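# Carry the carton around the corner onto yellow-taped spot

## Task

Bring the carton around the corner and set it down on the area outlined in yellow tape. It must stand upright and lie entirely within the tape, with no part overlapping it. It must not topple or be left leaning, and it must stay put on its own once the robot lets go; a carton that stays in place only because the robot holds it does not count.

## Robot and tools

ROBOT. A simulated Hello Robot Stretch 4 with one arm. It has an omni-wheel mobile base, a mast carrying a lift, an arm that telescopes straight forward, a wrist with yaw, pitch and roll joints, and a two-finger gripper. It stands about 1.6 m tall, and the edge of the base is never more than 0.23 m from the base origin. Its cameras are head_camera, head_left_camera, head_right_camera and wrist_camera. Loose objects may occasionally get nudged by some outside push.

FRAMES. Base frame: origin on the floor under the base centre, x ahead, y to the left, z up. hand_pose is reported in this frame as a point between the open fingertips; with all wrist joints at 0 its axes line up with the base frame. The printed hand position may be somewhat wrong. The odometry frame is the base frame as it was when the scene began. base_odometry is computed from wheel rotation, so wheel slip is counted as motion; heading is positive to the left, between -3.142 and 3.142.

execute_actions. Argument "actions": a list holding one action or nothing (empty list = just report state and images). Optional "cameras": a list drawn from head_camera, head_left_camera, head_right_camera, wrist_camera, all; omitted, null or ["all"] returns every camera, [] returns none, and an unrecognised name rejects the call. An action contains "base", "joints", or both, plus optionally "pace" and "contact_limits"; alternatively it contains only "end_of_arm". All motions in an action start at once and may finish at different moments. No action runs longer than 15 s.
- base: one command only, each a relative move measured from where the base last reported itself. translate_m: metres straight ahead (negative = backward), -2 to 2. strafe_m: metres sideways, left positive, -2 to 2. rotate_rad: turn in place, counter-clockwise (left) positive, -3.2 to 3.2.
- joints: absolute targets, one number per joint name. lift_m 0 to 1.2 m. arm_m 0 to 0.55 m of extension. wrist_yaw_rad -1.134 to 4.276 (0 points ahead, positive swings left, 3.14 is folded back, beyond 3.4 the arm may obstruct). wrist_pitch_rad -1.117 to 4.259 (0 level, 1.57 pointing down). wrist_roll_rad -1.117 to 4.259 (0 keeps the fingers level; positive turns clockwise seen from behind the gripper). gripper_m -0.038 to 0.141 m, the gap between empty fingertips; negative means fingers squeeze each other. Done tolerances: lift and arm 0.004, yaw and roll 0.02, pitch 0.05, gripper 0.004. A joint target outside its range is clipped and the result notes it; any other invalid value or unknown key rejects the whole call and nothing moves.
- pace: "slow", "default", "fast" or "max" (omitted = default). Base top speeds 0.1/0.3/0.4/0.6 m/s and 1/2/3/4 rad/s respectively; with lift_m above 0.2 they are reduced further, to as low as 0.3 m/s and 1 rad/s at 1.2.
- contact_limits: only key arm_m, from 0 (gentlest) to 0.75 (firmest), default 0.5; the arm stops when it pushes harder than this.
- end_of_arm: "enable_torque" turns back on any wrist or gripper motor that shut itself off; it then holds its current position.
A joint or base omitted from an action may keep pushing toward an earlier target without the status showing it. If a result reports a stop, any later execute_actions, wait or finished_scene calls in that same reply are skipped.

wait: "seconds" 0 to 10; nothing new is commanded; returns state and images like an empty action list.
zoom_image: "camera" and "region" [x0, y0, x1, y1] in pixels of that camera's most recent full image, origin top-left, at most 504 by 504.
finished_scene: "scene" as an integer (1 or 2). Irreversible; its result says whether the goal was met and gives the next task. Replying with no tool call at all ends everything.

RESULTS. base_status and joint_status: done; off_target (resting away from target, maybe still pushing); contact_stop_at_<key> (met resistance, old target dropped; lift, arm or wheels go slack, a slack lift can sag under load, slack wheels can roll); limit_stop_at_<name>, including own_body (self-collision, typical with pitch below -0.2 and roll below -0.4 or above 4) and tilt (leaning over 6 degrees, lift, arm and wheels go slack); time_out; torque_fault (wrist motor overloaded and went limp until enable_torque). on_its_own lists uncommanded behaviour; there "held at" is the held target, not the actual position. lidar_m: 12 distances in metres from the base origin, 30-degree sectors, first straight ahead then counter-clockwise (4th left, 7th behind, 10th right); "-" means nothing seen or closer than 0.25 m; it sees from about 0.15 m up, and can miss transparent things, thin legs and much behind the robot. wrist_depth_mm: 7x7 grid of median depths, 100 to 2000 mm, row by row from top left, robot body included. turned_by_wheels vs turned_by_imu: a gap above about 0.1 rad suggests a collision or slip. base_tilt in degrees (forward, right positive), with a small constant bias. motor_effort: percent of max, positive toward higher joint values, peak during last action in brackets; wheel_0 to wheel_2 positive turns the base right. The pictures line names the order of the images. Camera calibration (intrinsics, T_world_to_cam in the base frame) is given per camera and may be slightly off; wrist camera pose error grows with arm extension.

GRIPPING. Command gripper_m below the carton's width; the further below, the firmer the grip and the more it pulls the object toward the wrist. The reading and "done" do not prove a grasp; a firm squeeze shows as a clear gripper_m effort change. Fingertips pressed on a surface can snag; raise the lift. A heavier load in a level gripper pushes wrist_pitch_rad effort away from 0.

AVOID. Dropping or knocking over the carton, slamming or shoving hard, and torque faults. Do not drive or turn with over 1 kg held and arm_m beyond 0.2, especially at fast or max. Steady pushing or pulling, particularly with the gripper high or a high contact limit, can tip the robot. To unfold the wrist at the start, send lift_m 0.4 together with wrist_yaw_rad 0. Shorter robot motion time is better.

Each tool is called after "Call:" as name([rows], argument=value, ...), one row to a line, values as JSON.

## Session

Call:
execute_actions(actions=[])

Scene clock: 0.00 s.
base_odometry: x=+0.000 y=+0.000 heading=+0.000 (m, m, rad; odometry frame)
turned_by_wheels: +0.000 (rad since the last result)
turned_by_imu: +0.000 (rad since the last result)
base_tilt: forward=-0.6 right=+0.2 (deg)
lidar_m: 0.82 0.82 0.88 0.68 0.67 0.75 0.64 0.60 0.62 0.98 1.96 1.09
base_status: not commanded
joint_positions: lift_m=+0.219 arm_m=+0.001 wrist_yaw_rad=+3.223 wrist_pitch_rad=-0.014 wrist_roll_rad=+0.018 gripper_m=+0.057
joint_status: not commanded
motor_effort: lift_m=+20 arm_m=-1 wrist_yaw_rad=+2 wrist_pitch_rad=-7 wrist_roll_rad=+1 gripper_m=-2 wheel_0=+0 wheel_1=+0 wheel_2=+0 (%)
hand_pose: x=-0.1226 y=+0.0636 z=+0.4014 quat_wxyz=(-0.041, +0.006, +0.009, +0.999) (m; base frame)
wrist_depth_mm: - - 135 809 866 904 732 / - - 124 798 854 904 732 / - - 125 187 866 904 732 / - 111 136 788 854 904 741 / 185 230 750 798 854 904 750 / 191 707 732 798 196 904 741 / 190 699 750 778 854 831 750
pictures: head_camera, head_left_camera, head_right_camera, wrist_camera
camera_calibration (this result's frames):
wrist_camera: T_world_to_cam=[[-0.126284, 0.991108, -0.0419207, -0.046522], [-0.014352, -0.04408, -0.998925, 0.462038], [-0.99189, -0.125547, 0.019791, 0.101848], [0, 0, 0, 1]] pos_world=[0.101778, 0.0792617, 0.457576]
Images, in order (width x height): head_camera 420x560, head_left_camera 420x672, head_right_camera 420x672, wrist_camera 616x392.

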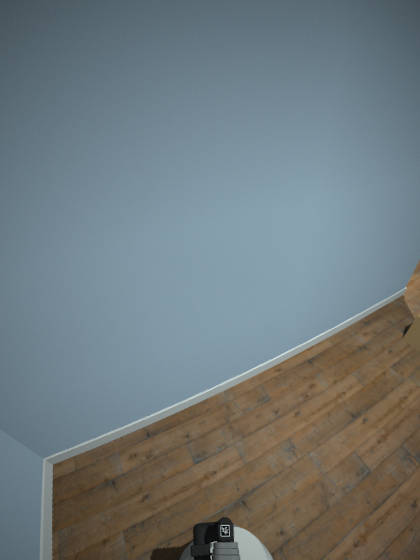

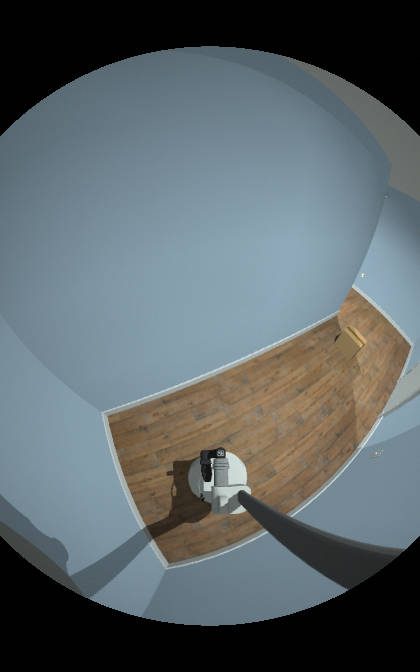

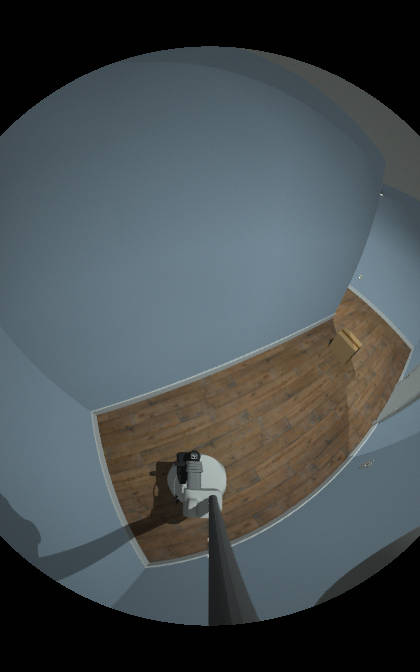

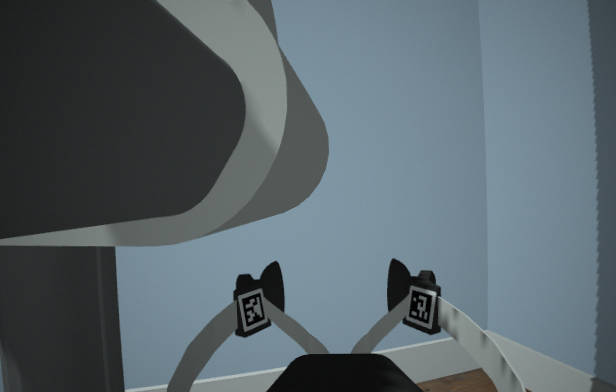

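Call:
execute_actions([
  {"base":{"rotate_rad":-1.1}},
], cameras=["head_camera"])

Call:
execute_actions([
  {"base":{"translate_m":1.0}},
], cameras=["head_left_camera","head_camera"])

Scene clock: 5.13 s.
base_odometry: x=+0.000 y=+0.000 heading=-1.100 (m, m, rad; odometry frame)
turned_by_wheels: -1.100 (rad since the last result)
turned_by_imu: -1.111 (rad since the last result)
base_tilt: forward=-0.7 right=+0.3 (deg)
lidar_m: 1.96 1.14 0.83 0.80 0.85 0.71 0.68 0.74 0.62 0.60 0.65 0.89
base_status: done
joint_positions: lift_m=+0.219 arm_m=+0.001 wrist_yaw_rad=+3.223 wrist_pitch_rad=-0.014 wrist_roll_rad=+0.018 gripper_m=+0.057
joint_status: not commanded
motor_effort: lift_m=+19(19) arm_m=-2(2) wrist_yaw_rad=+2(0) wrist_pitch_rad=-7(7) wrist_roll_rad=+1(1) gripper_m=-4(4) wheel_0=-1(5) wheel_1=-1(5) wheel_2=-2(5) (%)
hand_pose: x=-0.1226 y=+0.0636 z=+0.4014 quat_wxyz=(-0.041, +0.006, +0.009, +0.999) (m; base frame)
wrist_depth_mm: - - 135 842 798 778 750 / - - 124 820 798 768 750 / - - 125 186 798 778 750 / - 111 136 831 809 778 759 / 186 230 866 854 809 778 750 / 191 917 866 831 196 778 759 / 190 904 866 831 798 768 759
pictures: head_camera
Images, in order (width x height): head_camera 420x560.

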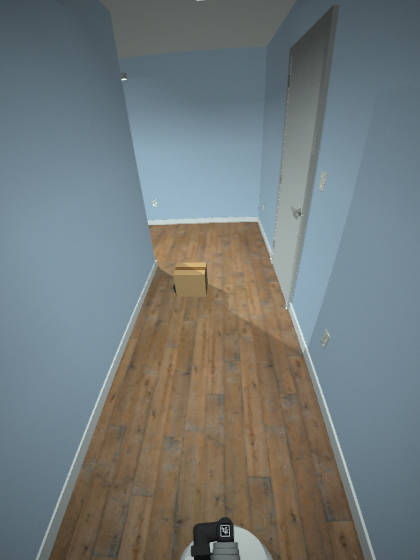

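Scene clock: 9.93 s.
base_odometry: x=+0.453 y=-0.891 heading=-1.100 (m, m, rad; odometry frame)
turned_by_wheels: +0.000 (rad since the last result)
turned_by_imu: -0.001 (rad since the last result)
base_tilt: forward=-0.7 right=+0.3 (deg)
lidar_m: 0.99 1.02 0.82 0.78 0.84 1.17 1.68 0.92 0.65 0.63 0.67 0.95
base_status: done
joint_positions: lift_m=+0.219 arm_m=+0.001 wrist_yaw_rad=+3.223 wrist_pitch_rad=-0.014 wrist_roll_rad=+0.018 gripper_m=+0.057
joint_status: not commanded
motor_effort: lift_m=+19(19) arm_m=-1(1) wrist_yaw_rad=+2(2) wrist_pitch_rad=-8(8) wrist_roll_rad=+0(1) gripper_m=-2(0) wheel_0=+0(6) wheel_1=+0(3) wheel_2=+0(8) (%)
hand_pose: x=-0.1226 y=+0.0636 z=+0.4014 quat_wxyz=(-0.041, +0.006, +0.009, +0.999) (m; base frame)
wrist_depth_mm: - - 135 1808 1756 1708 1464 / - - 124 1808 1808 1708 1464 / - - 125 187 1756 1756 1464 / - 111 137 1863 1808 1756 1464 / 186 231 1808 1808 1808 1708 1499 / 190 1160 1255 1366 196 1397 1281 / 190 931 931 991 960 904 946
pictures: head_camera, head_left_camera
Images, in order (width x height): head_camera 420x560, head_left_camera 420x672.

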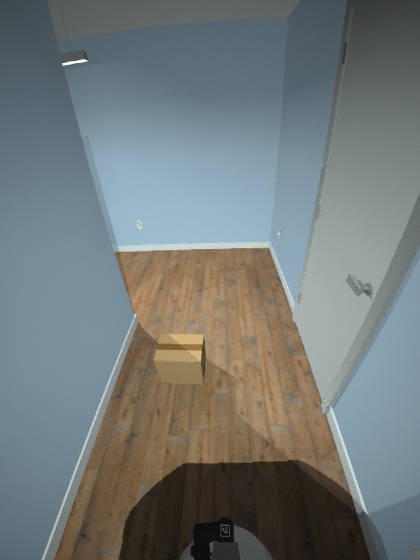

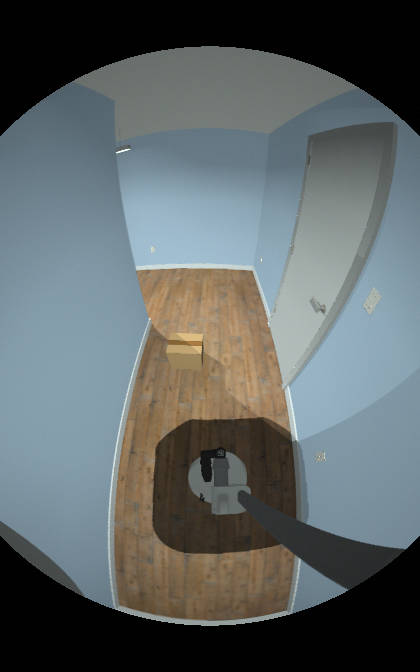

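Call:
execute_actions([
  {"base":{"strafe_m":0.27},"joints":{"lift_m":0.42}},
], cameras=[])

Call:
execute_actions([
  {"base":{"translate_m":0.68}},
], cameras=["head_left_camera","head_camera"])

Scene clock: 16.93 s.
base_odometry: x=+0.694 y=-0.769 heading=-1.100 (m, m, rad; odometry frame)
turned_by_wheels: +0.000 (rad since the last result)
turned_by_imu: +0.000 (rad since the last result)
base_tilt: forward=-0.6 right=+0.2 (deg)
lidar_m: 0.96 0.73 0.53 0.51 0.54 0.81 1.67 1.28 0.92 0.90 0.94 1.28
base_status: done
joint_positions: lift_m=+0.420 arm_m=+0.001 wrist_yaw_rad=+3.223 wrist_pitch_rad=-0.014 wrist_roll_rad=+0.018 gripper_m=+0.057
joint_status: all done
motor_effort: lift_m=+22(23) arm_m=-2(2) wrist_yaw_rad=+1(1) wrist_pitch_rad=-7(7) wrist_roll_rad=+1(0) gripper_m=-4(5) wheel_0=+2(8) wheel_1=-1(7) wheel_2=+0(2) (%)
hand_pose: x=-0.1226 y=+0.0636 z=+0.6019 quat_wxyz=(-0.041, +0.006, +0.009, +0.999) (m; base frame)
wrist_depth_mm: - - 135 1808 1808 1576 917 / - - 124 1756 1756 1618 917 / - - 125 186 1708 1618 946 / - 111 136 1808 1756 1708 960 / 186 230 1921 1863 1808 1708 960 / 191 1537 1808 1808 196 1499 960 / 190 1366 1366 1464 1397 1229 960
pictures: none
No camera images: the call's "cameras" was empty. Leave "cameras" out to get every camera's image.

Scene clock: 20.67 s.
base_odometry: x=+1.002 y=-1.375 heading=-1.100 (m, m, rad; odometry frame)
turned_by_wheels: +0.000 (rad since the last result)
turned_by_imu: -0.001 (rad since the last result)
base_tilt: forward=-0.6 right=+0.2 (deg)
lidar_m: 0.29 0.31 0.52 0.49 0.53 0.75 2.35 1.29 0.96 0.88 0.90 0.31
base_status: done
joint_positions: lift_m=+0.420 arm_m=+0.001 wrist_yaw_rad=+3.223 wrist_pitch_rad=-0.014 wrist_roll_rad=+0.018 gripper_m=+0.057
joint_status: not commanded
motor_effort: lift_m=+21(21) arm_m=-2(1) wrist_yaw_rad=+1(2) wrist_pitch_rad=-8(7) wrist_roll_rad=+0(2) gripper_m=-2(4) wheel_0=+1(4) wheel_1=+0(3) wheel_2=+0(10) (%)
hand_pose: x=-0.1226 y=+0.0636 z=+0.6020 quat_wxyz=(-0.041, +0.006, +0.009, +0.999) (m; base frame)
wrist_depth_mm: - - 135 - - 1464 878 / - - 124 - - 1499 904 / - - 125 186 - 1576 904 / - 111 136 - - 1618 917 / 186 231 - - - 1618 917 / 191 1576 1756 1921 196 1430 917 / 190 1397 1336 1464 1397 1182 917
pictures: head_camera, head_left_camera
Images, in order (width x height): head_camera 420x560, head_left_camera 420x672.

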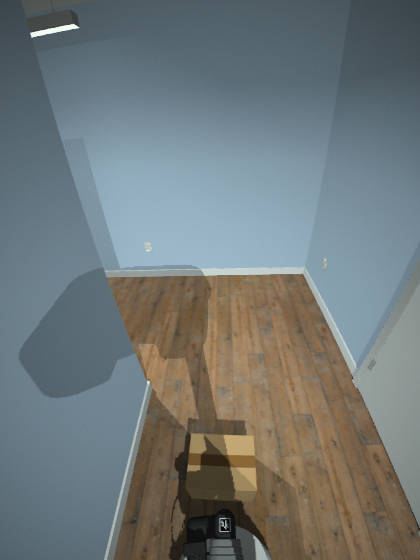

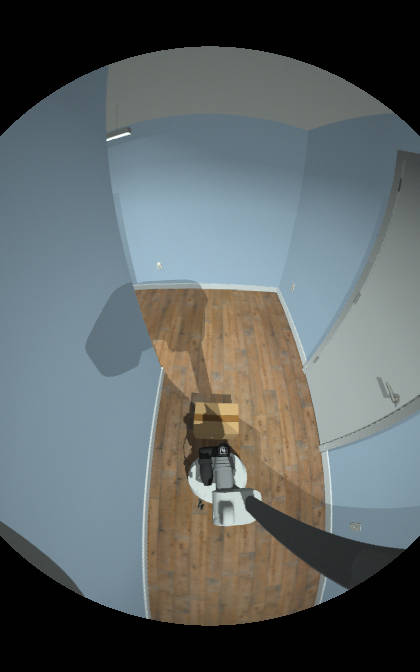

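Call:
execute_actions([
  {"base":{"strafe_m":-0.02}},
], cameras=[])

Call:
execute_actions([
  {"base":{"translate_m":0.5},"pace":"slow"},
], cameras=["head_left_camera","head_camera"])

Scene clock: 24.40 s.
base_odometry: x=+0.985 y=-1.384 heading=-1.100 (m, m, rad; odometry frame)
turned_by_wheels: +0.000 (rad since the last result)
turned_by_imu: -0.001 (rad since the last result)
base_tilt: forward=-0.7 right=+0.2 (deg)
lidar_m: 0.29 0.33 0.54 0.49 0.56 0.78 2.32 1.27 0.93 0.86 0.88 0.31
base_status: done
joint_positions: lift_m=+0.420 arm_m=+0.001 wrist_yaw_rad=+3.223 wrist_pitch_rad=-0.014 wrist_roll_rad=+0.018 gripper_m=+0.057
joint_status: not commanded
motor_effort: lift_m=+21(21) arm_m=-1(2) wrist_yaw_rad=+1(1) wrist_pitch_rad=-7(8) wrist_roll_rad=+1(0) gripper_m=-2(2) wheel_0=-1(7) wheel_1=+0(5) wheel_2=+0(0) (%)
hand_pose: x=-0.1226 y=+0.0636 z=+0.6020 quat_wxyz=(-0.041, +0.006, +0.009, +0.999) (m; base frame)
wrist_depth_mm: - - 135 - - 1576 917 / - - 124 - - 1618 931 / - - 125 186 - 1661 946 / - 111 136 - - 1661 960 / 185 230 - - - 1661 976 / 191 1576 1808 1983 196 1537 946 / 189 1366 1336 1430 1397 1229 960
pictures: none
No camera images: the call's "cameras" was empty. Leave "cameras" out to get every camera's image.

Scene clock: 30.70 s.
base_odometry: x=+1.211 y=-1.829 heading=-1.100 (m, m, rad; odometry frame)
turned_by_wheels: +0.000 (rad since the last result)
turned_by_imu: -0.001 (rad since the last result)
base_tilt: forward=-0.7 right=+0.2 (deg)
lidar_m: 0.25 0.25 0.52 0.50 0.54 0.77 2.57 1.32 0.90 0.89 0.95 0.25
base_status: done
joint_positions: lift_m=+0.420 arm_m=+0.001 wrist_yaw_rad=+3.223 wrist_pitch_rad=-0.014 wrist_roll_rad=+0.018 gripper_m=+0.057
joint_status: not commanded
motor_effort: lift_m=+21(21) arm_m=-2(2) wrist_yaw_rad=+1(2) wrist_pitch_rad=-7(8) wrist_roll_rad=+0(1) gripper_m=-2(3) wheel_0=+7(11) wheel_1=+3(5) wheel_2=-4(8) (%)
hand_pose: x=-0.1226 y=+0.0636 z=+0.6020 quat_wxyz=(-0.041, +0.006, +0.009, +0.999) (m; base frame)
wrist_depth_mm: - - 135 - - 1537 878 / - - 124 - - 1537 891 / - - 125 186 - 1576 917 / - 111 136 - - 1618 917 / 185 231 - - - 1618 931 / 191 1576 1756 1921 197 1464 931 / 190 1366 1366 1430 1397 1205 931
pictures: head_camera, head_left_camera
Images, in order (width x height): head_camera 420x560, head_left_camera 420x672.

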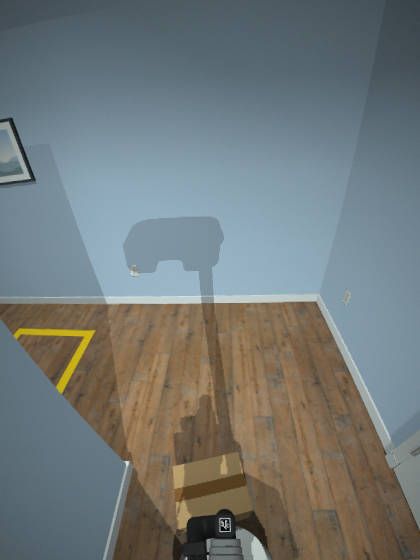

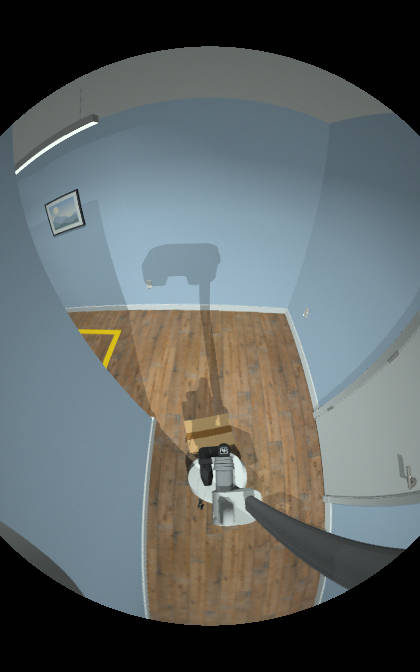

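Call:
execute_actions([
  {"base":{"strafe_m":0.07},"pace":"slow"},
], cameras=[])

Call:
execute_actions([
  {"base":{"translate_m":0.4},"pace":"slow"},
], cameras=["head_left_camera","head_camera"])

Scene clock: 37.17 s.
base_odometry: x=+1.274 y=-1.798 heading=-1.100 (m, m, rad; odometry frame)
turned_by_wheels: +0.000 (rad since the last result)
turned_by_imu: -0.001 (rad since the last result)
base_tilt: forward=-0.6 right=+0.2 (deg)
lidar_m: 0.25 0.25 0.46 0.43 0.46 0.64 2.12 1.39 1.00 0.96 1.01 0.25
base_status: done
joint_positions: lift_m=+0.420 arm_m=+0.001 wrist_yaw_rad=+3.223 wrist_pitch_rad=-0.014 wrist_roll_rad=+0.018 gripper_m=+0.057
joint_status: not commanded
motor_effort: lift_m=+21(21) arm_m=-2(2) wrist_yaw_rad=+2(1) wrist_pitch_rad=-7(7) wrist_roll_rad=+1(1) gripper_m=-3(3) wheel_0=-2(9) wheel_1=+1(7) wheel_2=-2(2) (%)
hand_pose: x=-0.1226 y=+0.0636 z=+0.6020 quat_wxyz=(-0.041, +0.006, +0.009, +0.999) (m; base frame)
wrist_depth_mm: - - 135 - - 1281 759 / - - 124 - - 1336 759 / - - 125 186 - 1366 778 / - 111 136 - - 1366 788 / 185 231 - - - 1397 788 / 191 1708 1863 1921 196 1229 798 / 190 1366 1366 1397 1397 1008 788
pictures: none
No camera images: the call's "cameras" was empty. Leave "cameras" out to get every camera's image.

Scene clock: 42.43 s.
base_odometry: x=+1.455 y=-2.154 heading=-1.100 (m, m, rad; odometry frame)
turned_by_wheels: +0.000 (rad since the last result)
turned_by_imu: -0.001 (rad since the last result)
base_tilt: forward=-0.6 right=+0.2 (deg)
lidar_m: 0.25 0.25 2.12 0.41 0.45 0.65 2.05 1.41 1.03 0.96 1.05 0.25
base_status: done
joint_positions: lift_m=+0.420 arm_m=+0.001 wrist_yaw_rad=+3.223 wrist_pitch_rad=-0.014 wrist_roll_rad=+0.018 gripper_m=+0.057
joint_status: not commanded
motor_effort: lift_m=+21(21) arm_m=-2(2) wrist_yaw_rad=+1(2) wrist_pitch_rad=-6(8) wrist_roll_rad=+0(1) gripper_m=-3(5) wheel_0=+4(11) wheel_1=+2(5) wheel_2=-5(10) (%)
hand_pose: x=-0.1226 y=+0.0636 z=+0.6020 quat_wxyz=(-0.041, +0.006, +0.009, +0.999) (m; base frame)
wrist_depth_mm: - - 135 - - 1255 750 / - - 124 - - 1281 741 / - - 125 186 - 1308 750 / - 111 136 - - 1336 768 / 185 232 - - - 1366 768 / 191 1756 1808 1983 196 1205 759 / 190 1366 1308 1397 1397 976 759
pictures: head_camera, head_left_camera
Images, in order (width x height): head_camera 420x560, head_left_camera 420x672.

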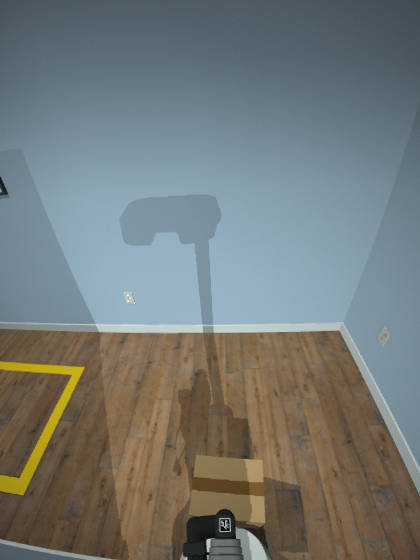

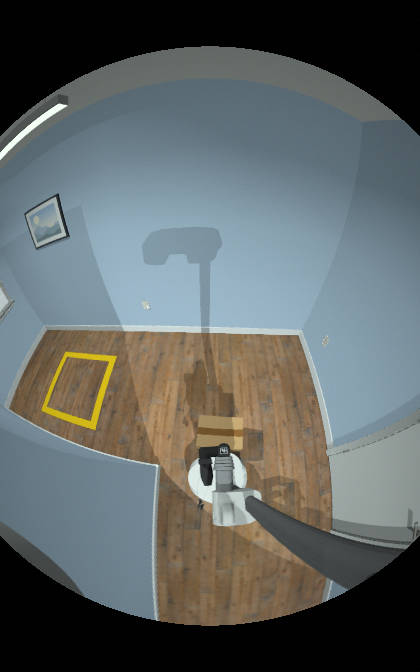

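Call:
execute_actions([
  {"base":{"strafe_m":-0.06},"pace":"slow"},
], cameras=[])

Call:
execute_actions([
  {"base":{"translate_m":0.39},"pace":"slow"},
], cameras=[])

Call:
execute_actions([
  {"base":{"translate_m":-0.04}},
], cameras=[])

Call:
execute_actions([
  {"base":{"strafe_m":-0.5}},
], cameras=[])

Call:
execute_actions([
  {"base":{"translate_m":0.42}},
], cameras=[])

Call:
execute_actions([
  {"base":{"rotate_rad":1.54}},
], cameras=["head_left_camera","head_camera"])

Scene clock: 53.50 s.
base_odometry: x=+1.402 y=-2.181 heading=-1.100 (m, m, rad; odometry frame)
turned_by_wheels: +0.000 (rad since the last result)
turned_by_imu: -0.001 (rad since the last result)
base_tilt: forward=-0.7 right=+0.2 (deg)
lidar_m: 0.25 0.25 2.12 0.48 0.51 0.73 2.40 1.33 0.94 0.92 0.99 0.27
base_status: done
joint_positions: lift_m=+0.420 arm_m=+0.001 wrist_yaw_rad=+3.223 wrist_pitch_rad=-0.014 wrist_roll_rad=+0.018 gripper_m=+0.057
joint_status: not commanded
motor_effort: lift_m=+21(21) arm_m=-1(1) wrist_yaw_rad=+2(2) wrist_pitch_rad=-6(6) wrist_roll_rad=+0(0) gripper_m=-4(2) wheel_0=+4(9) wheel_1=+0(4) wheel_2=-3(6) (%)
hand_pose: x=-0.1226 y=+0.0636 z=+0.6020 quat_wxyz=(-0.041, +0.006, +0.009, +0.999) (m; base frame)
wrist_depth_mm: - - 135 - - 1464 854 / - - 124 - - 1464 854 / - - 125 186 - 1499 866 / - 111 137 - - 1537 891 / 185 231 - - - 1576 878 / 191 1618 1808 1921 197 1366 878 / 190 1366 1366 1430 1397 1138 891
pictures: none
No camera images: the call's "cameras" was empty. Leave "cameras" out to get every camera's image.

Scene clock: 58.67 s.
base_odometry: x=+1.579 y=-2.528 heading=-1.100 (m, m, rad; odometry frame)
turned_by_wheels: +0.000 (rad since the last result)
turned_by_imu: -0.001 (rad since the last result)
base_tilt: forward=-0.7 right=+0.2 (deg)
lidar_m: 0.25 0.25 0.28 1.13 0.58 0.70 2.32 1.35 0.96 0.93 1.00 1.09
base_status: done
joint_positions: lift_m=+0.420 arm_m=+0.001 wrist_yaw_rad=+3.223 wrist_pitch_rad=-0.014 wrist_roll_rad=+0.018 gripper_m=+0.057
joint_status: not commanded
motor_effort: lift_m=+21(21) arm_m=-2(2) wrist_yaw_rad=+2(1) wrist_pitch_rad=-7(8) wrist_roll_rad=+0(0) gripper_m=-3(1) wheel_0=+6(9) wheel_1=+3(4) wheel_2=-6(10) (%)
hand_pose: x=-0.1226 y=+0.0636 z=+0.6020 quat_wxyz=(-0.041, +0.006, +0.009, +0.999) (m; base frame)
wrist_depth_mm: - - 135 - - 1397 831 / - - 124 - - 1430 831 / - - 125 186 - 1464 842 / - 111 137 - - 1499 854 / 186 230 - - - 1537 866 / 191 1708 1756 1921 196 1366 866 / 190 1336 1336 1397 1397 1118 866
pictures: none
No camera images: the call's "cameras" was empty. Leave "cameras" out to get every camera's image.

Scene clock: 59.77 s.
base_odometry: x=+1.560 y=-2.493 heading=-1.100 (m, m, rad; odometry frame)
turned_by_wheels: +0.000 (rad since the last result)
turned_by_imu: +0.000 (rad since the last result)
base_tilt: forward=-0.6 right=+0.4 (deg)
lidar_m: 0.25 0.25 0.30 1.02 0.54 0.71 2.34 1.32 0.95 0.93 1.00 1.15
base_status: done
joint_positions: lift_m=+0.420 arm_m=+0.001 wrist_yaw_rad=+3.223 wrist_pitch_rad=-0.014 wrist_roll_rad=+0.018 gripper_m=+0.057
joint_status: not commanded
motor_effort: lift_m=+21(21) arm_m=-1(2) wrist_yaw_rad=+2(2) wrist_pitch_rad=-8(8) wrist_roll_rad=-1(1) gripper_m=-2(2) wheel_0=-1(5) wheel_1=+1(6) wheel_2=-1(7) (%)
hand_pose: x=-0.1226 y=+0.0636 z=+0.6020 quat_wxyz=(-0.041, +0.006, +0.009, +0.999) (m; base frame)
wrist_depth_mm: - - 135 - - 1397 820 / - - 124 - - 1430 831 / - - 125 186 - 1464 854 / - 111 137 - - 1537 854 / 185 231 - - - 1499 866 / 192 1661 1808 1921 196 1366 854 / 190 1366 1366 1430 1397 1078 866
pictures: none
No camera images: the call's "cameras" was empty. Leave "cameras" out to get every camera's image.

Scene clock: 62.77 s.
base_odometry: x=+1.115 y=-2.719 heading=-1.100 (m, m, rad; odometry frame)
turned_by_wheels: +0.000 (rad since the last result)
turned_by_imu: -0.002 (rad since the last result)
base_tilt: forward=-0.7 right=+0.3 (deg)
lidar_m: 1.09 1.15 0.50 0.67 1.04 1.45 1.72 0.62 0.48 0.43 0.47 0.69
base_status: done
joint_positions: lift_m=+0.420 arm_m=+0.001 wrist_yaw_rad=+3.223 wrist_pitch_rad=-0.014 wrist_roll_rad=+0.018 gripper_m=+0.057
joint_status: not commanded
motor_effort: lift_m=+21(21) arm_m=-2(2) wrist_yaw_rad=+2(2) wrist_pitch_rad=-7(6) wrist_roll_rad=+1(0) gripper_m=-2(1) wheel_0=-1(7) wheel_1=+1(6) wheel_2=-1(2) (%)
hand_pose: x=-0.1226 y=+0.0636 z=+0.6020 quat_wxyz=(-0.041, +0.006, +0.009, +0.999) (m; base frame)
wrist_depth_mm: - - 135 - - - 1756 / - - 124 - - - 1808 / - - 125 186 - - 1863 / - 111 136 - - - 1863 / 185 230 1336 - - - 1863 / 191 842 1078 1921 196 - 1756 / 190 842 1281 1430 1397 1308 1366
pictures: none
No camera images: the call's "cameras" was empty. Leave "cameras" out to get every camera's image.

Scene clock: 65.63 s.
base_odometry: x=+1.305 y=-3.094 heading=-1.100 (m, m, rad; odometry frame)
turned_by_wheels: +0.000 (rad since the last result)
turned_by_imu: -0.001 (rad since the last result)
base_tilt: forward=-0.8 right=+0.1 (deg)
lidar_m: 0.68 0.72 1.02 0.42 0.48 1.45 1.72 0.68 0.49 0.45 0.50 0.67
base_status: done
joint_positions: lift_m=+0.420 arm_m=+0.001 wrist_yaw_rad=+3.223 wrist_pitch_rad=-0.014 wrist_roll_rad=+0.018 gripper_m=+0.057
joint_status: not commanded
motor_effort: lift_m=+21(21) arm_m=-2(1) wrist_yaw_rad=+2(1) wrist_pitch_rad=-7(8) wrist_roll_rad=+1(1) gripper_m=-5(2) wheel_0=+1(4) wheel_1=+1(5) wheel_2=+0(8) (%)
hand_pose: x=-0.1226 y=+0.0636 z=+0.6020 quat_wxyz=(-0.041, +0.006, +0.009, +0.999) (m; base frame)
wrist_depth_mm: - - 135 - - - 1756 / - - 124 - - - 1808 / - - 125 186 - - 1808 / - 111 137 - - - 1808 / 186 230 1397 - - - 1808 / 191 866 1098 1921 196 1983 1708 / 190 866 1336 1430 1397 1308 1366
pictures: none
No camera images: the call's "cameras" was empty. Leave "cameras" out to get every camera's image.

Scene clock: 67.67 s.
base_odometry: x=+1.305 y=-3.094 heading=+0.440 (m, m, rad; odometry frame)
turned_by_wheels: +1.540 (rad since the last result)
turned_by_imu: +1.553 (rad since the last result)
base_tilt: forward=-0.5 right=+0.2 (deg)
lidar_m: 0.43 0.40 1.36 1.99 0.68 0.49 0.46 0.49 0.67 0.66 0.72 0.97
base_status: done
joint_positions: lift_m=+0.420 arm_m=+0.001 wrist_yaw_rad=+3.223 wrist_pitch_rad=-0.014 wrist_roll_rad=+0.018 gripper_m=+0.057
joint_status: not commanded
motor_effort: lift_m=+21(21) arm_m=-2(2) wrist_yaw_rad=+1(1) wrist_pitch_rad=-8(7) wrist_roll_rad=+1(1) gripper_m=-4(5) wheel_0=-1(4) wheel_1=+0(6) wheel_2=+1(5) (%)
hand_pose: x=-0.1226 y=+0.0636 z=+0.6020 quat_wxyz=(-0.041, +0.006, +0.009, +0.999) (m; base frame)
wrist_depth_mm: - - 135 591 580 569 544 / - - 124 591 580 564 549 / - - 125 186 580 569 554 / - 111 137 597 585 564 554 / 185 231 621 603 585 564 554 / 191 634 621 603 196 569 554 / 190 627 615 603 580 569 559
pictures: head_camera, head_left_camera
Images, in order (width x height): head_camera 420x560, head_left_camera 420x672.

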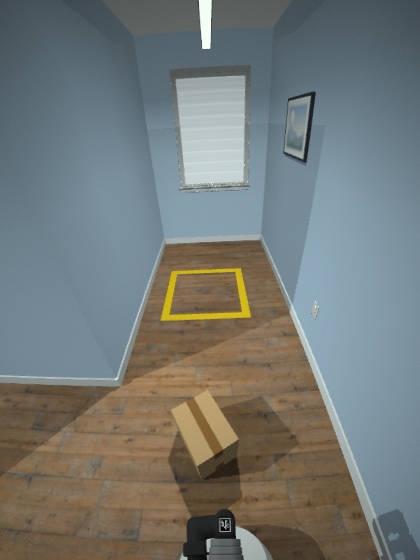

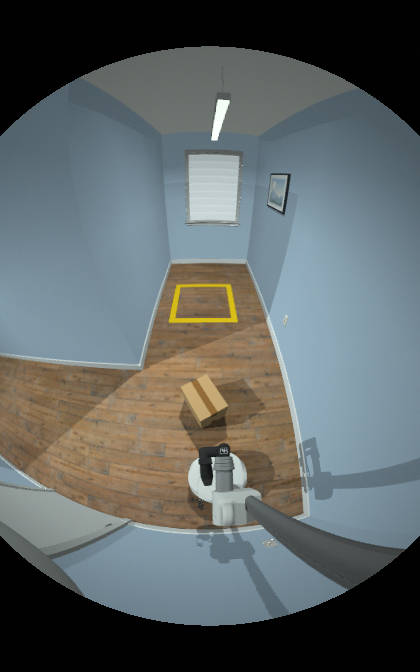

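Call:
execute_actions([
  {"base":{"strafe_m":0.11}},
], cameras=[])

Call:
execute_actions([
  {"base":{"translate_m":0.4},"pace":"slow"},
], cameras=["head_left_camera","head_camera"])

Scene clock: 71.90 s.
base_odometry: x=+1.258 y=-2.994 heading=+0.440 (m, m, rad; odometry frame)
turned_by_wheels: +0.000 (rad since the last result)
turned_by_imu: +0.000 (rad since the last result)
base_tilt: forward=-0.7 right=+0.2 (deg)
lidar_m: 0.41 1.14 1.38 2.00 0.70 0.48 0.46 0.50 0.67 0.79 0.82 0.52
base_status: done
joint_positions: lift_m=+0.420 arm_m=+0.001 wrist_yaw_rad=+3.223 wrist_pitch_rad=-0.014 wrist_roll_rad=+0.018 gripper_m=+0.057
joint_status: not commanded
motor_effort: lift_m=+21(21) arm_m=-1(2) wrist_yaw_rad=+1(0) wrist_pitch_rad=-8(8) wrist_roll_rad=+0(1) gripper_m=-4(3) wheel_0=+2(8) wheel_1=-1(8) wheel_2=+0(0) (%)
hand_pose: x=-0.1226 y=+0.0636 z=+0.6020 quat_wxyz=(-0.041, +0.006, +0.009, +0.999) (m; base frame)
wrist_depth_mm: - - 135 597 580 564 549 / - - 124 597 580 569 549 / - - 125 186 580 564 554 / - 111 136 597 585 564 549 / 186 230 621 609 585 569 559 / 191 640 621 603 196 569 559 / 190 640 621 603 585 564 564
pictures: none
No camera images: the call's "cameras" was empty. Leave "cameras" out to get every camera's image.

Scene clock: 77.17 s.
base_odometry: x=+1.620 y=-2.824 heading=+0.441 (m, m, rad; odometry frame)
turned_by_wheels: +0.000 (rad since the last result)
turned_by_imu: -0.001 (rad since the last result)
base_tilt: forward=-0.7 right=+0.4 (deg)
lidar_m: 0.25 0.48 0.83 2.19 1.23 0.88 0.84 0.89 0.81 0.77 0.83 0.25
base_status: done
joint_positions: lift_m=+0.420 arm_m=+0.001 wrist_yaw_rad=+3.223 wrist_pitch_rad=-0.014 wrist_roll_rad=+0.018 gripper_m=+0.057
joint_status: not commanded
motor_effort: lift_m=+20(20) arm_m=-2(2) wrist_yaw_rad=+2(1) wrist_pitch_rad=-8(8) wrist_roll_rad=+1(0) gripper_m=-1(2) wheel_0=+4(7) wheel_1=+3(4) wheel_2=-3(8) (%)
hand_pose: x=-0.1226 y=+0.0636 z=+0.6020 quat_wxyz=(-0.041, +0.006, +0.009, +0.999) (m; base frame)
wrist_depth_mm: - - 135 1008 960 931 878 / - - 124 991 960 946 891 / - - 125 186 960 931 917 / - 111 137 991 976 960 931 / 185 231 1025 1008 991 960 917 / 191 1078 1025 1025 196 946 917 / 190 1060 1042 1008 976 946 917
pictures: head_camera, head_left_camera
Images, in order (width x height): head_camera 420x560, head_left_camera 420x672.

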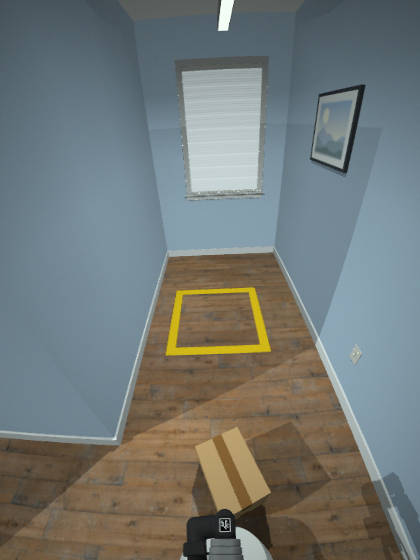

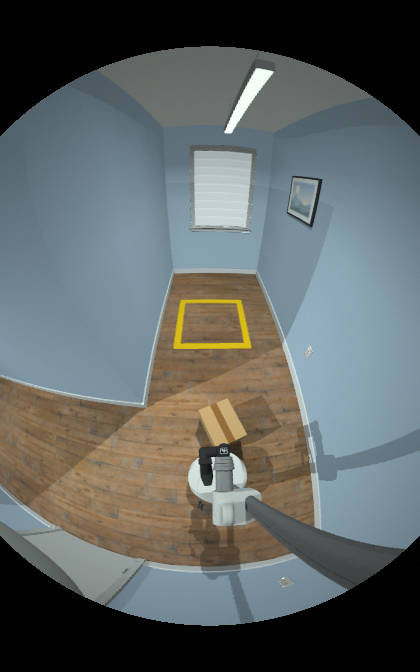

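Call:
execute_actions([
  {"base":{"translate_m":-0.03}},
], cameras=[])

Call:
execute_actions([
  {"base":{"strafe_m":-0.1}},
], cameras=[])

Call:
execute_actions([
  {"base":{"translate_m":0.35},"pace":"slow"},
], cameras=["head_left_camera","head_camera"])

Scene clock: 82.77 s.
base_odometry: x=+1.593 y=-2.836 heading=+0.440 (m, m, rad; odometry frame)
turned_by_wheels: +0.000 (rad since the last result)
turned_by_imu: -0.001 (rad since the last result)
base_tilt: forward=-0.6 right=+0.2 (deg)
lidar_m: 0.25 0.87 0.87 2.32 1.16 0.86 0.83 0.86 0.84 0.78 0.82 0.27
base_status: done
joint_positions: lift_m=+0.420 arm_m=+0.001 wrist_yaw_rad=+3.223 wrist_pitch_rad=-0.014 wrist_roll_rad=+0.018 gripper_m=+0.057
joint_status: not commanded
motor_effort: lift_m=+21(21) arm_m=-2(1) wrist_yaw_rad=+1(2) wrist_pitch_rad=-6(7) wrist_roll_rad=+1(0) gripper_m=-1(3) wheel_0=+0(3) wheel_1=+2(4) wheel_2=-3(7) (%)
hand_pose: x=-0.1226 y=+0.0636 z=+0.6020 quat_wxyz=(-0.041, +0.006, +0.009, +0.999) (m; base frame)
wrist_depth_mm: - - 135 976 931 904 866 / - - 124 960 931 904 891 / - - 125 186 946 917 891 / - 111 136 976 946 917 891 / 185 231 1008 976 960 931 904 / 191 1042 1008 976 196 917 904 / 190 1042 1008 976 946 904 904
pictures: none
No camera images: the call's "cameras" was empty. Leave "cameras" out to get every camera's image.

Scene clock: 84.23 s.
base_odometry: x=+1.636 y=-2.927 heading=+0.440 (m, m, rad; odometry frame)
turned_by_wheels: +0.000 (rad since the last result)
turned_by_imu: -0.001 (rad since the last result)
base_tilt: forward=-0.6 right=+0.1 (deg)
lidar_m: 0.26 0.26 0.90 2.32 1.19 0.86 0.81 0.85 0.71 0.67 0.72 0.97
base_status: done
joint_positions: lift_m=+0.420 arm_m=+0.001 wrist_yaw_rad=+3.223 wrist_pitch_rad=-0.014 wrist_roll_rad=+0.018 gripper_m=+0.057
joint_status: not commanded
motor_effort: lift_m=+21(20) arm_m=-2(2) wrist_yaw_rad=+2(2) wrist_pitch_rad=-8(7) wrist_roll_rad=+1(1) gripper_m=-2(3) wheel_0=+0(6) wheel_1=+0(6) wheel_2=-1(2) (%)
hand_pose: x=-0.1226 y=+0.0636 z=+0.6020 quat_wxyz=(-0.041, +0.006, +0.009, +0.999) (m; base frame)
wrist_depth_mm: - - 135 946 931 904 891 / - - 124 946 931 917 891 / - - 125 186 946 917 891 / - 111 137 976 946 917 891 / 186 230 991 976 960 904 891 / 191 1042 991 976 196 917 891 / 190 1025 1008 976 946 917 891
pictures: none
No camera images: the call's "cameras" was empty. Leave "cameras" out to get every camera's image.

Scene clock: 89.00 s.
base_odometry: x=+1.952 y=-2.778 heading=+0.441 (m, m, rad; odometry frame)
turned_by_wheels: +0.000 (rad since the last result)
turned_by_imu: -0.001 (rad since the last result)
base_tilt: forward=-0.7 right=+0.2 (deg)
lidar_m: 0.26 0.25 0.75 1.01 1.65 1.24 1.17 1.01 0.71 0.67 0.71 0.97
base_status: done
joint_positions: lift_m=+0.420 arm_m=+0.001 wrist_yaw_rad=+3.223 wrist_pitch_rad=-0.014 wrist_roll_rad=+0.018 gripper_m=+0.057
joint_status: not commanded
motor_effort: lift_m=+20(20) arm_m=-2(2) wrist_yaw_rad=+2(1) wrist_pitch_rad=-7(7) wrist_roll_rad=+0(1) gripper_m=-2(3) wheel_0=+5(5) wheel_1=+3(4) wheel_2=-4(7) (%)
hand_pose: x=-0.1226 y=+0.0636 z=+0.6020 quat_wxyz=(-0.041, +0.006, +0.009, +0.999) (m; base frame)
wrist_depth_mm: - - 135 1281 1308 1229 1182 / - - 124 1308 1281 1255 1182 / - - 125 186 1281 1255 1160 / - 111 136 1308 1308 1255 1182 / 186 231 1397 1308 1281 1229 1182 / 191 1308 1366 1281 196 1229 1182 / 190 1281 1336 1308 1281 1255 1182
pictures: head_camera, head_left_camera
Images, in order (width x height): head_camera 420x560, head_left_camera 420x672.

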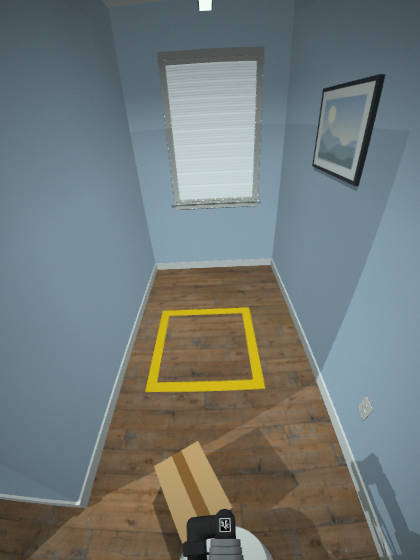

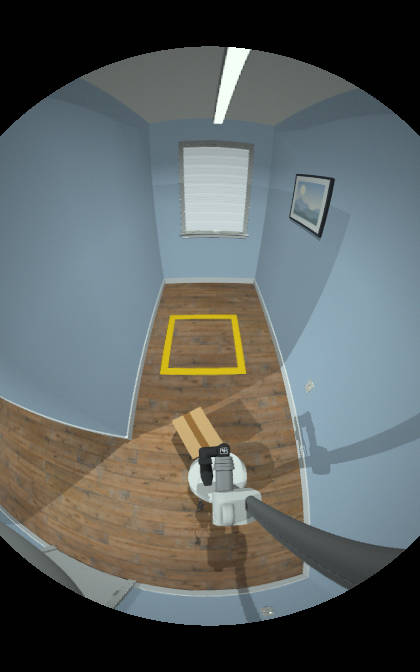

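Call:
execute_actions([
  {"base":{"translate_m":-0.06}},
], cameras=[])

Call:
execute_actions([
  {"base":{"strafe_m":0.16}},
], cameras=[])

Call:
execute_actions([
  {"base":{"translate_m":0.4},"pace":"slow"},
], cameras=["head_left_camera","head_camera"])

Scene clock: 94.53 s.
base_odometry: x=+1.898 y=-2.803 heading=+0.441 (m, m, rad; odometry frame)
turned_by_wheels: +0.000 (rad since the last result)
turned_by_imu: -0.001 (rad since the last result)
base_tilt: forward=-0.7 right=+0.1 (deg)
lidar_m: 0.27 0.25 0.80 1.26 1.59 1.15 1.10 1.02 0.73 0.67 0.70 0.97
base_status: done
joint_positions: lift_m=+0.420 arm_m=+0.001 wrist_yaw_rad=+3.223 wrist_pitch_rad=-0.014 wrist_roll_rad=+0.018 gripper_m=+0.057
joint_status: not commanded
motor_effort: lift_m=+20(21) arm_m=-1(2) wrist_yaw_rad=+2(2) wrist_pitch_rad=-8(7) wrist_roll_rad=+0(0) gripper_m=+0(3) wheel_0=+1(5) wheel_1=-1(4) wheel_2=-1(5) (%)
hand_pose: x=-0.1226 y=+0.0636 z=+0.6020 quat_wxyz=(-0.041, +0.006, +0.009, +0.999) (m; base frame)
wrist_depth_mm: - - 135 1229 1255 1182 1118 / - - 124 1229 1229 1182 1118 / - - 125 186 1229 1205 1118 / - 111 137 1255 1229 1182 1138 / 186 230 1308 1255 1229 1205 1118 / 191 1281 1281 1255 196 1182 1160 / 190 1281 1308 1281 1229 1182 1118
pictures: none
No camera images: the call's "cameras" was empty. Leave "cameras" out to get every camera's image.

Scene clock: 96.30 s.
base_odometry: x=+1.829 y=-2.659 heading=+0.440 (m, m, rad; odometry frame)
turned_by_wheels: +0.000 (rad since the last result)
turned_by_imu: +0.000 (rad since the last result)
base_tilt: forward=-0.7 right=+0.4 (deg)
lidar_m: 0.25 0.33 0.64 1.23 1.60 1.17 1.11 1.17 0.88 0.83 0.86 0.27
base_status: done
joint_positions: lift_m=+0.420 arm_m=+0.001 wrist_yaw_rad=+3.223 wrist_pitch_rad=-0.014 wrist_roll_rad=+0.018 gripper_m=+0.057
joint_status: not commanded
motor_effort: lift_m=+20(21) arm_m=-2(2) wrist_yaw_rad=+2(2) wrist_pitch_rad=-7(7) wrist_roll_rad=+1(0) gripper_m=-4(3) wheel_0=-1(6) wheel_1=+2(7) wheel_2=-1(2) (%)
hand_pose: x=-0.1226 y=+0.0636 z=+0.6020 quat_wxyz=(-0.041, +0.006, +0.009, +0.999) (m; base frame)
wrist_depth_mm: - - 135 1229 1205 1182 1160 / - - 124 1229 1229 1182 1160 / - - 125 187 1229 1182 1138 / - 111 137 1255 1205 1182 1138 / 185 231 1308 1281 1229 1182 1160 / 192 1336 1308 1281 196 1205 1160 / 190 1336 1308 1255 1229 1160 1138
pictures: none
No camera images: the call's "cameras" was empty. Leave "cameras" out to get every camera's image.

Scene clock: 101.57 s.
base_odometry: x=+2.191 y=-2.488 heading=+0.440 (m, m, rad; odometry frame)
turned_by_wheels: +0.000 (rad since the last result)
turned_by_imu: -0.001 (rad since the last result)
base_tilt: forward=-0.5 right=+0.2 (deg)
lidar_m: 0.25 0.26 0.56 0.54 2.15 1.59 1.49 1.24 0.85 0.83 0.88 0.26
base_status: done
joint_positions: lift_m=+0.420 arm_m=+0.001 wrist_yaw_rad=+3.223 wrist_pitch_rad=-0.014 wrist_roll_rad=+0.018 gripper_m=+0.057
joint_status: not commanded
motor_effort: lift_m=+20(21) arm_m=-2(2) wrist_yaw_rad=+2(1) wrist_pitch_rad=-8(7) wrist_roll_rad=+0(1) gripper_m=-3(1) wheel_0=+3(11) wheel_1=+1(5) wheel_2=-5(10) (%)
hand_pose: x=-0.1226 y=+0.0636 z=+0.6020 quat_wxyz=(-0.041, +0.006, +0.009, +0.999) (m; base frame)
wrist_depth_mm: - - 135 1661 1618 1537 1464 / - - 124 1661 1618 1537 1499 / - - 125 187 1576 1576 1499 / - 111 136 1661 1618 1537 1537 / 185 231 1708 1708 1618 1537 1537 / 191 1576 1756 1618 196 1537 1499 / 190 1366 1336 1430 1430 1281 1366
pictures: head_camera, head_left_camera
Images, in order (width x height): head_camera 420x560, head_left_camera 420x672.

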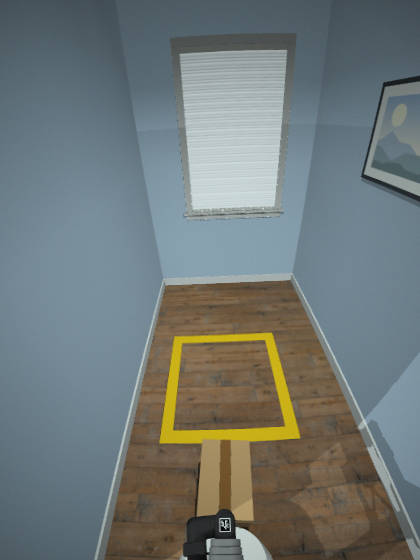

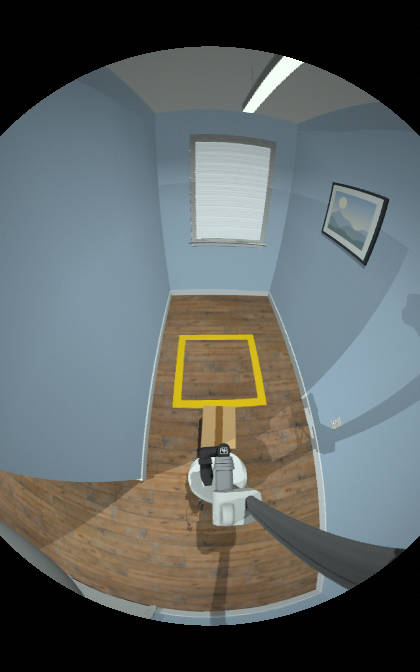

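Same geometry as the first scene: tape centre about 1.0 m, box centre about 0.4 m.

Call:
execute_actions([
  {"base":{"strafe_m":-0.035},"pace":"slow"},
], cameras=[])

Call:
execute_actions([
  {"base":{"translate_m":0.6},"pace":"slow"},
], cameras=[])

Call:
execute_actions([
  {"base":{"translate_m":-0.5}},
], cameras=["head_camera"])

Scene clock: 106.27 s.
base_odometry: x=+2.206 y=-2.520 heading=+0.441 (m, m, rad; odometry frame)
turned_by_wheels: +0.000 (rad since the last result)
turned_by_imu: +0.000 (rad since the last result)
base_tilt: forward=-0.6 right=+0.1 (deg)
lidar_m: 0.25 0.25 0.60 0.58 2.18 1.59 1.50 1.18 0.83 0.80 0.82 0.27
base_status: done
joint_positions: lift_m=+0.420 arm_m=+0.001 wrist_yaw_rad=+3.223 wrist_pitch_rad=-0.014 wrist_roll_rad=+0.018 gripper_m=+0.057
joint_status: not commanded
motor_effort: lift_m=+20(21) arm_m=-2(1) wrist_yaw_rad=+1(2) wrist_pitch_rad=-7(8) wrist_roll_rad=+1(0) gripper_m=-4(2) wheel_0=+6(9) wheel_1=+3(7) wheel_2=-3(5) (%)
hand_pose: x=-0.1226 y=+0.0636 z=+0.6020 quat_wxyz=(-0.041, +0.006, +0.009, +0.999) (m; base frame)
wrist_depth_mm: - - 135 1618 1618 1537 1499 / - - 124 1618 1576 1537 1464 / - - 125 187 1618 1537 1499 / - 111 136 1618 1708 1537 1537 / 185 232 1708 1661 1618 1537 1537 / 191 1499 1708 1661 196 1537 1537 / 190 1397 1336 1464 1397 1281 1336
pictures: none
No camera images: the call's "cameras" was empty. Leave "cameras" out to get every camera's image.

Scene clock: 113.53 s.
base_odometry: x=+2.748 y=-2.264 heading=+0.441 (m, m, rad; odometry frame)
turned_by_wheels: +0.000 (rad since the last result)
turned_by_imu: -0.001 (rad since the last result)
base_tilt: forward=-0.5 right=+0.3 (deg)
lidar_m: 0.25 0.25 0.62 0.57 0.62 0.83 2.10 1.17 0.85 0.78 0.82 1.08
base_status: done
joint_positions: lift_m=+0.420 arm_m=+0.001 wrist_yaw_rad=+3.223 wrist_pitch_rad=-0.014 wrist_roll_rad=+0.018 gripper_m=+0.057
joint_status: not commanded
motor_effort: lift_m=+21(21) arm_m=-2(2) wrist_yaw_rad=+2(2) wrist_pitch_rad=-7(8) wrist_roll_rad=+1(1) gripper_m=-3(2) wheel_0=+7(9) wheel_1=+4(8) wheel_2=-6(9) (%)
hand_pose: x=-0.1226 y=+0.0636 z=+0.6020 quat_wxyz=(-0.041, +0.006, +0.009, +0.999) (m; base frame)
wrist_depth_mm: - - 135 - - - - / - - 124 - - - - / - - 125 186 - - - / - 111 136 - - - - / 185 231 - - - - - / 191 1499 1808 1983 197 1983 1921 / 190 1366 1336 1464 1366 1281 1366
pictures: none
No camera images: the call's "cameras" was empty. Leave "cameras" out to get every camera's image.

Scene clock: 116.70 s.
base_odometry: x=+2.296 y=-2.477 heading=+0.441 (m, m, rad; odometry frame)
turned_by_wheels: +0.000 (rad since the last result)
turned_by_imu: +0.000 (rad since the last result)
base_tilt: forward=-0.5 right=+0.3 (deg)
lidar_m: 0.66 0.86 0.62 0.56 2.34 1.70 1.60 1.19 0.86 0.78 0.84 1.13
base_status: done
joint_positions: lift_m=+0.420 arm_m=+0.001 wrist_yaw_rad=+3.223 wrist_pitch_rad=-0.014 wrist_roll_rad=+0.018 gripper_m=+0.057
joint_status: not commanded
motor_effort: lift_m=+20(20) arm_m=-2(2) wrist_yaw_rad=+1(1) wrist_pitch_rad=-7(7) wrist_roll_rad=+1(1) gripper_m=-4(3) wheel_0=+1(7) wheel_1=+1(4) wheel_2=+0(8) (%)
hand_pose: x=-0.1226 y=+0.0636 z=+0.6020 quat_wxyz=(-0.041, +0.006, +0.009, +0.999) (m; base frame)
wrist_depth_mm: - - 135 1708 1708 1661 1576 / - - 124 1708 1708 1618 1576 / - - 125 186 1661 1618 1576 / - 111 136 1756 1708 1618 1618 / 186 231 1808 1756 1708 1618 1576 / 191 1499 1863 1808 196 1661 1576 / 189 1366 1336 1430 1397 1281 1336
pictures: head_camera
Images, in order (width x height): head_camera 420x560.

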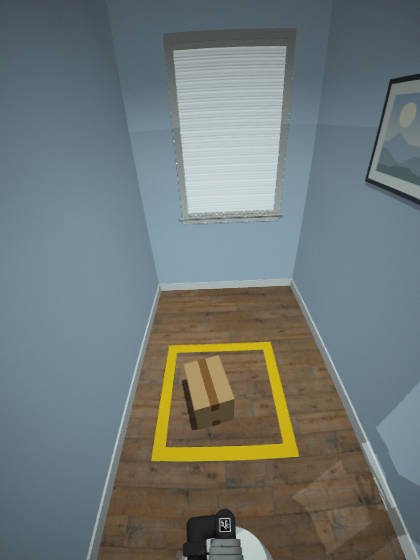

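Call:
finished_scene(scene=2)

The scene is finished: the task was done.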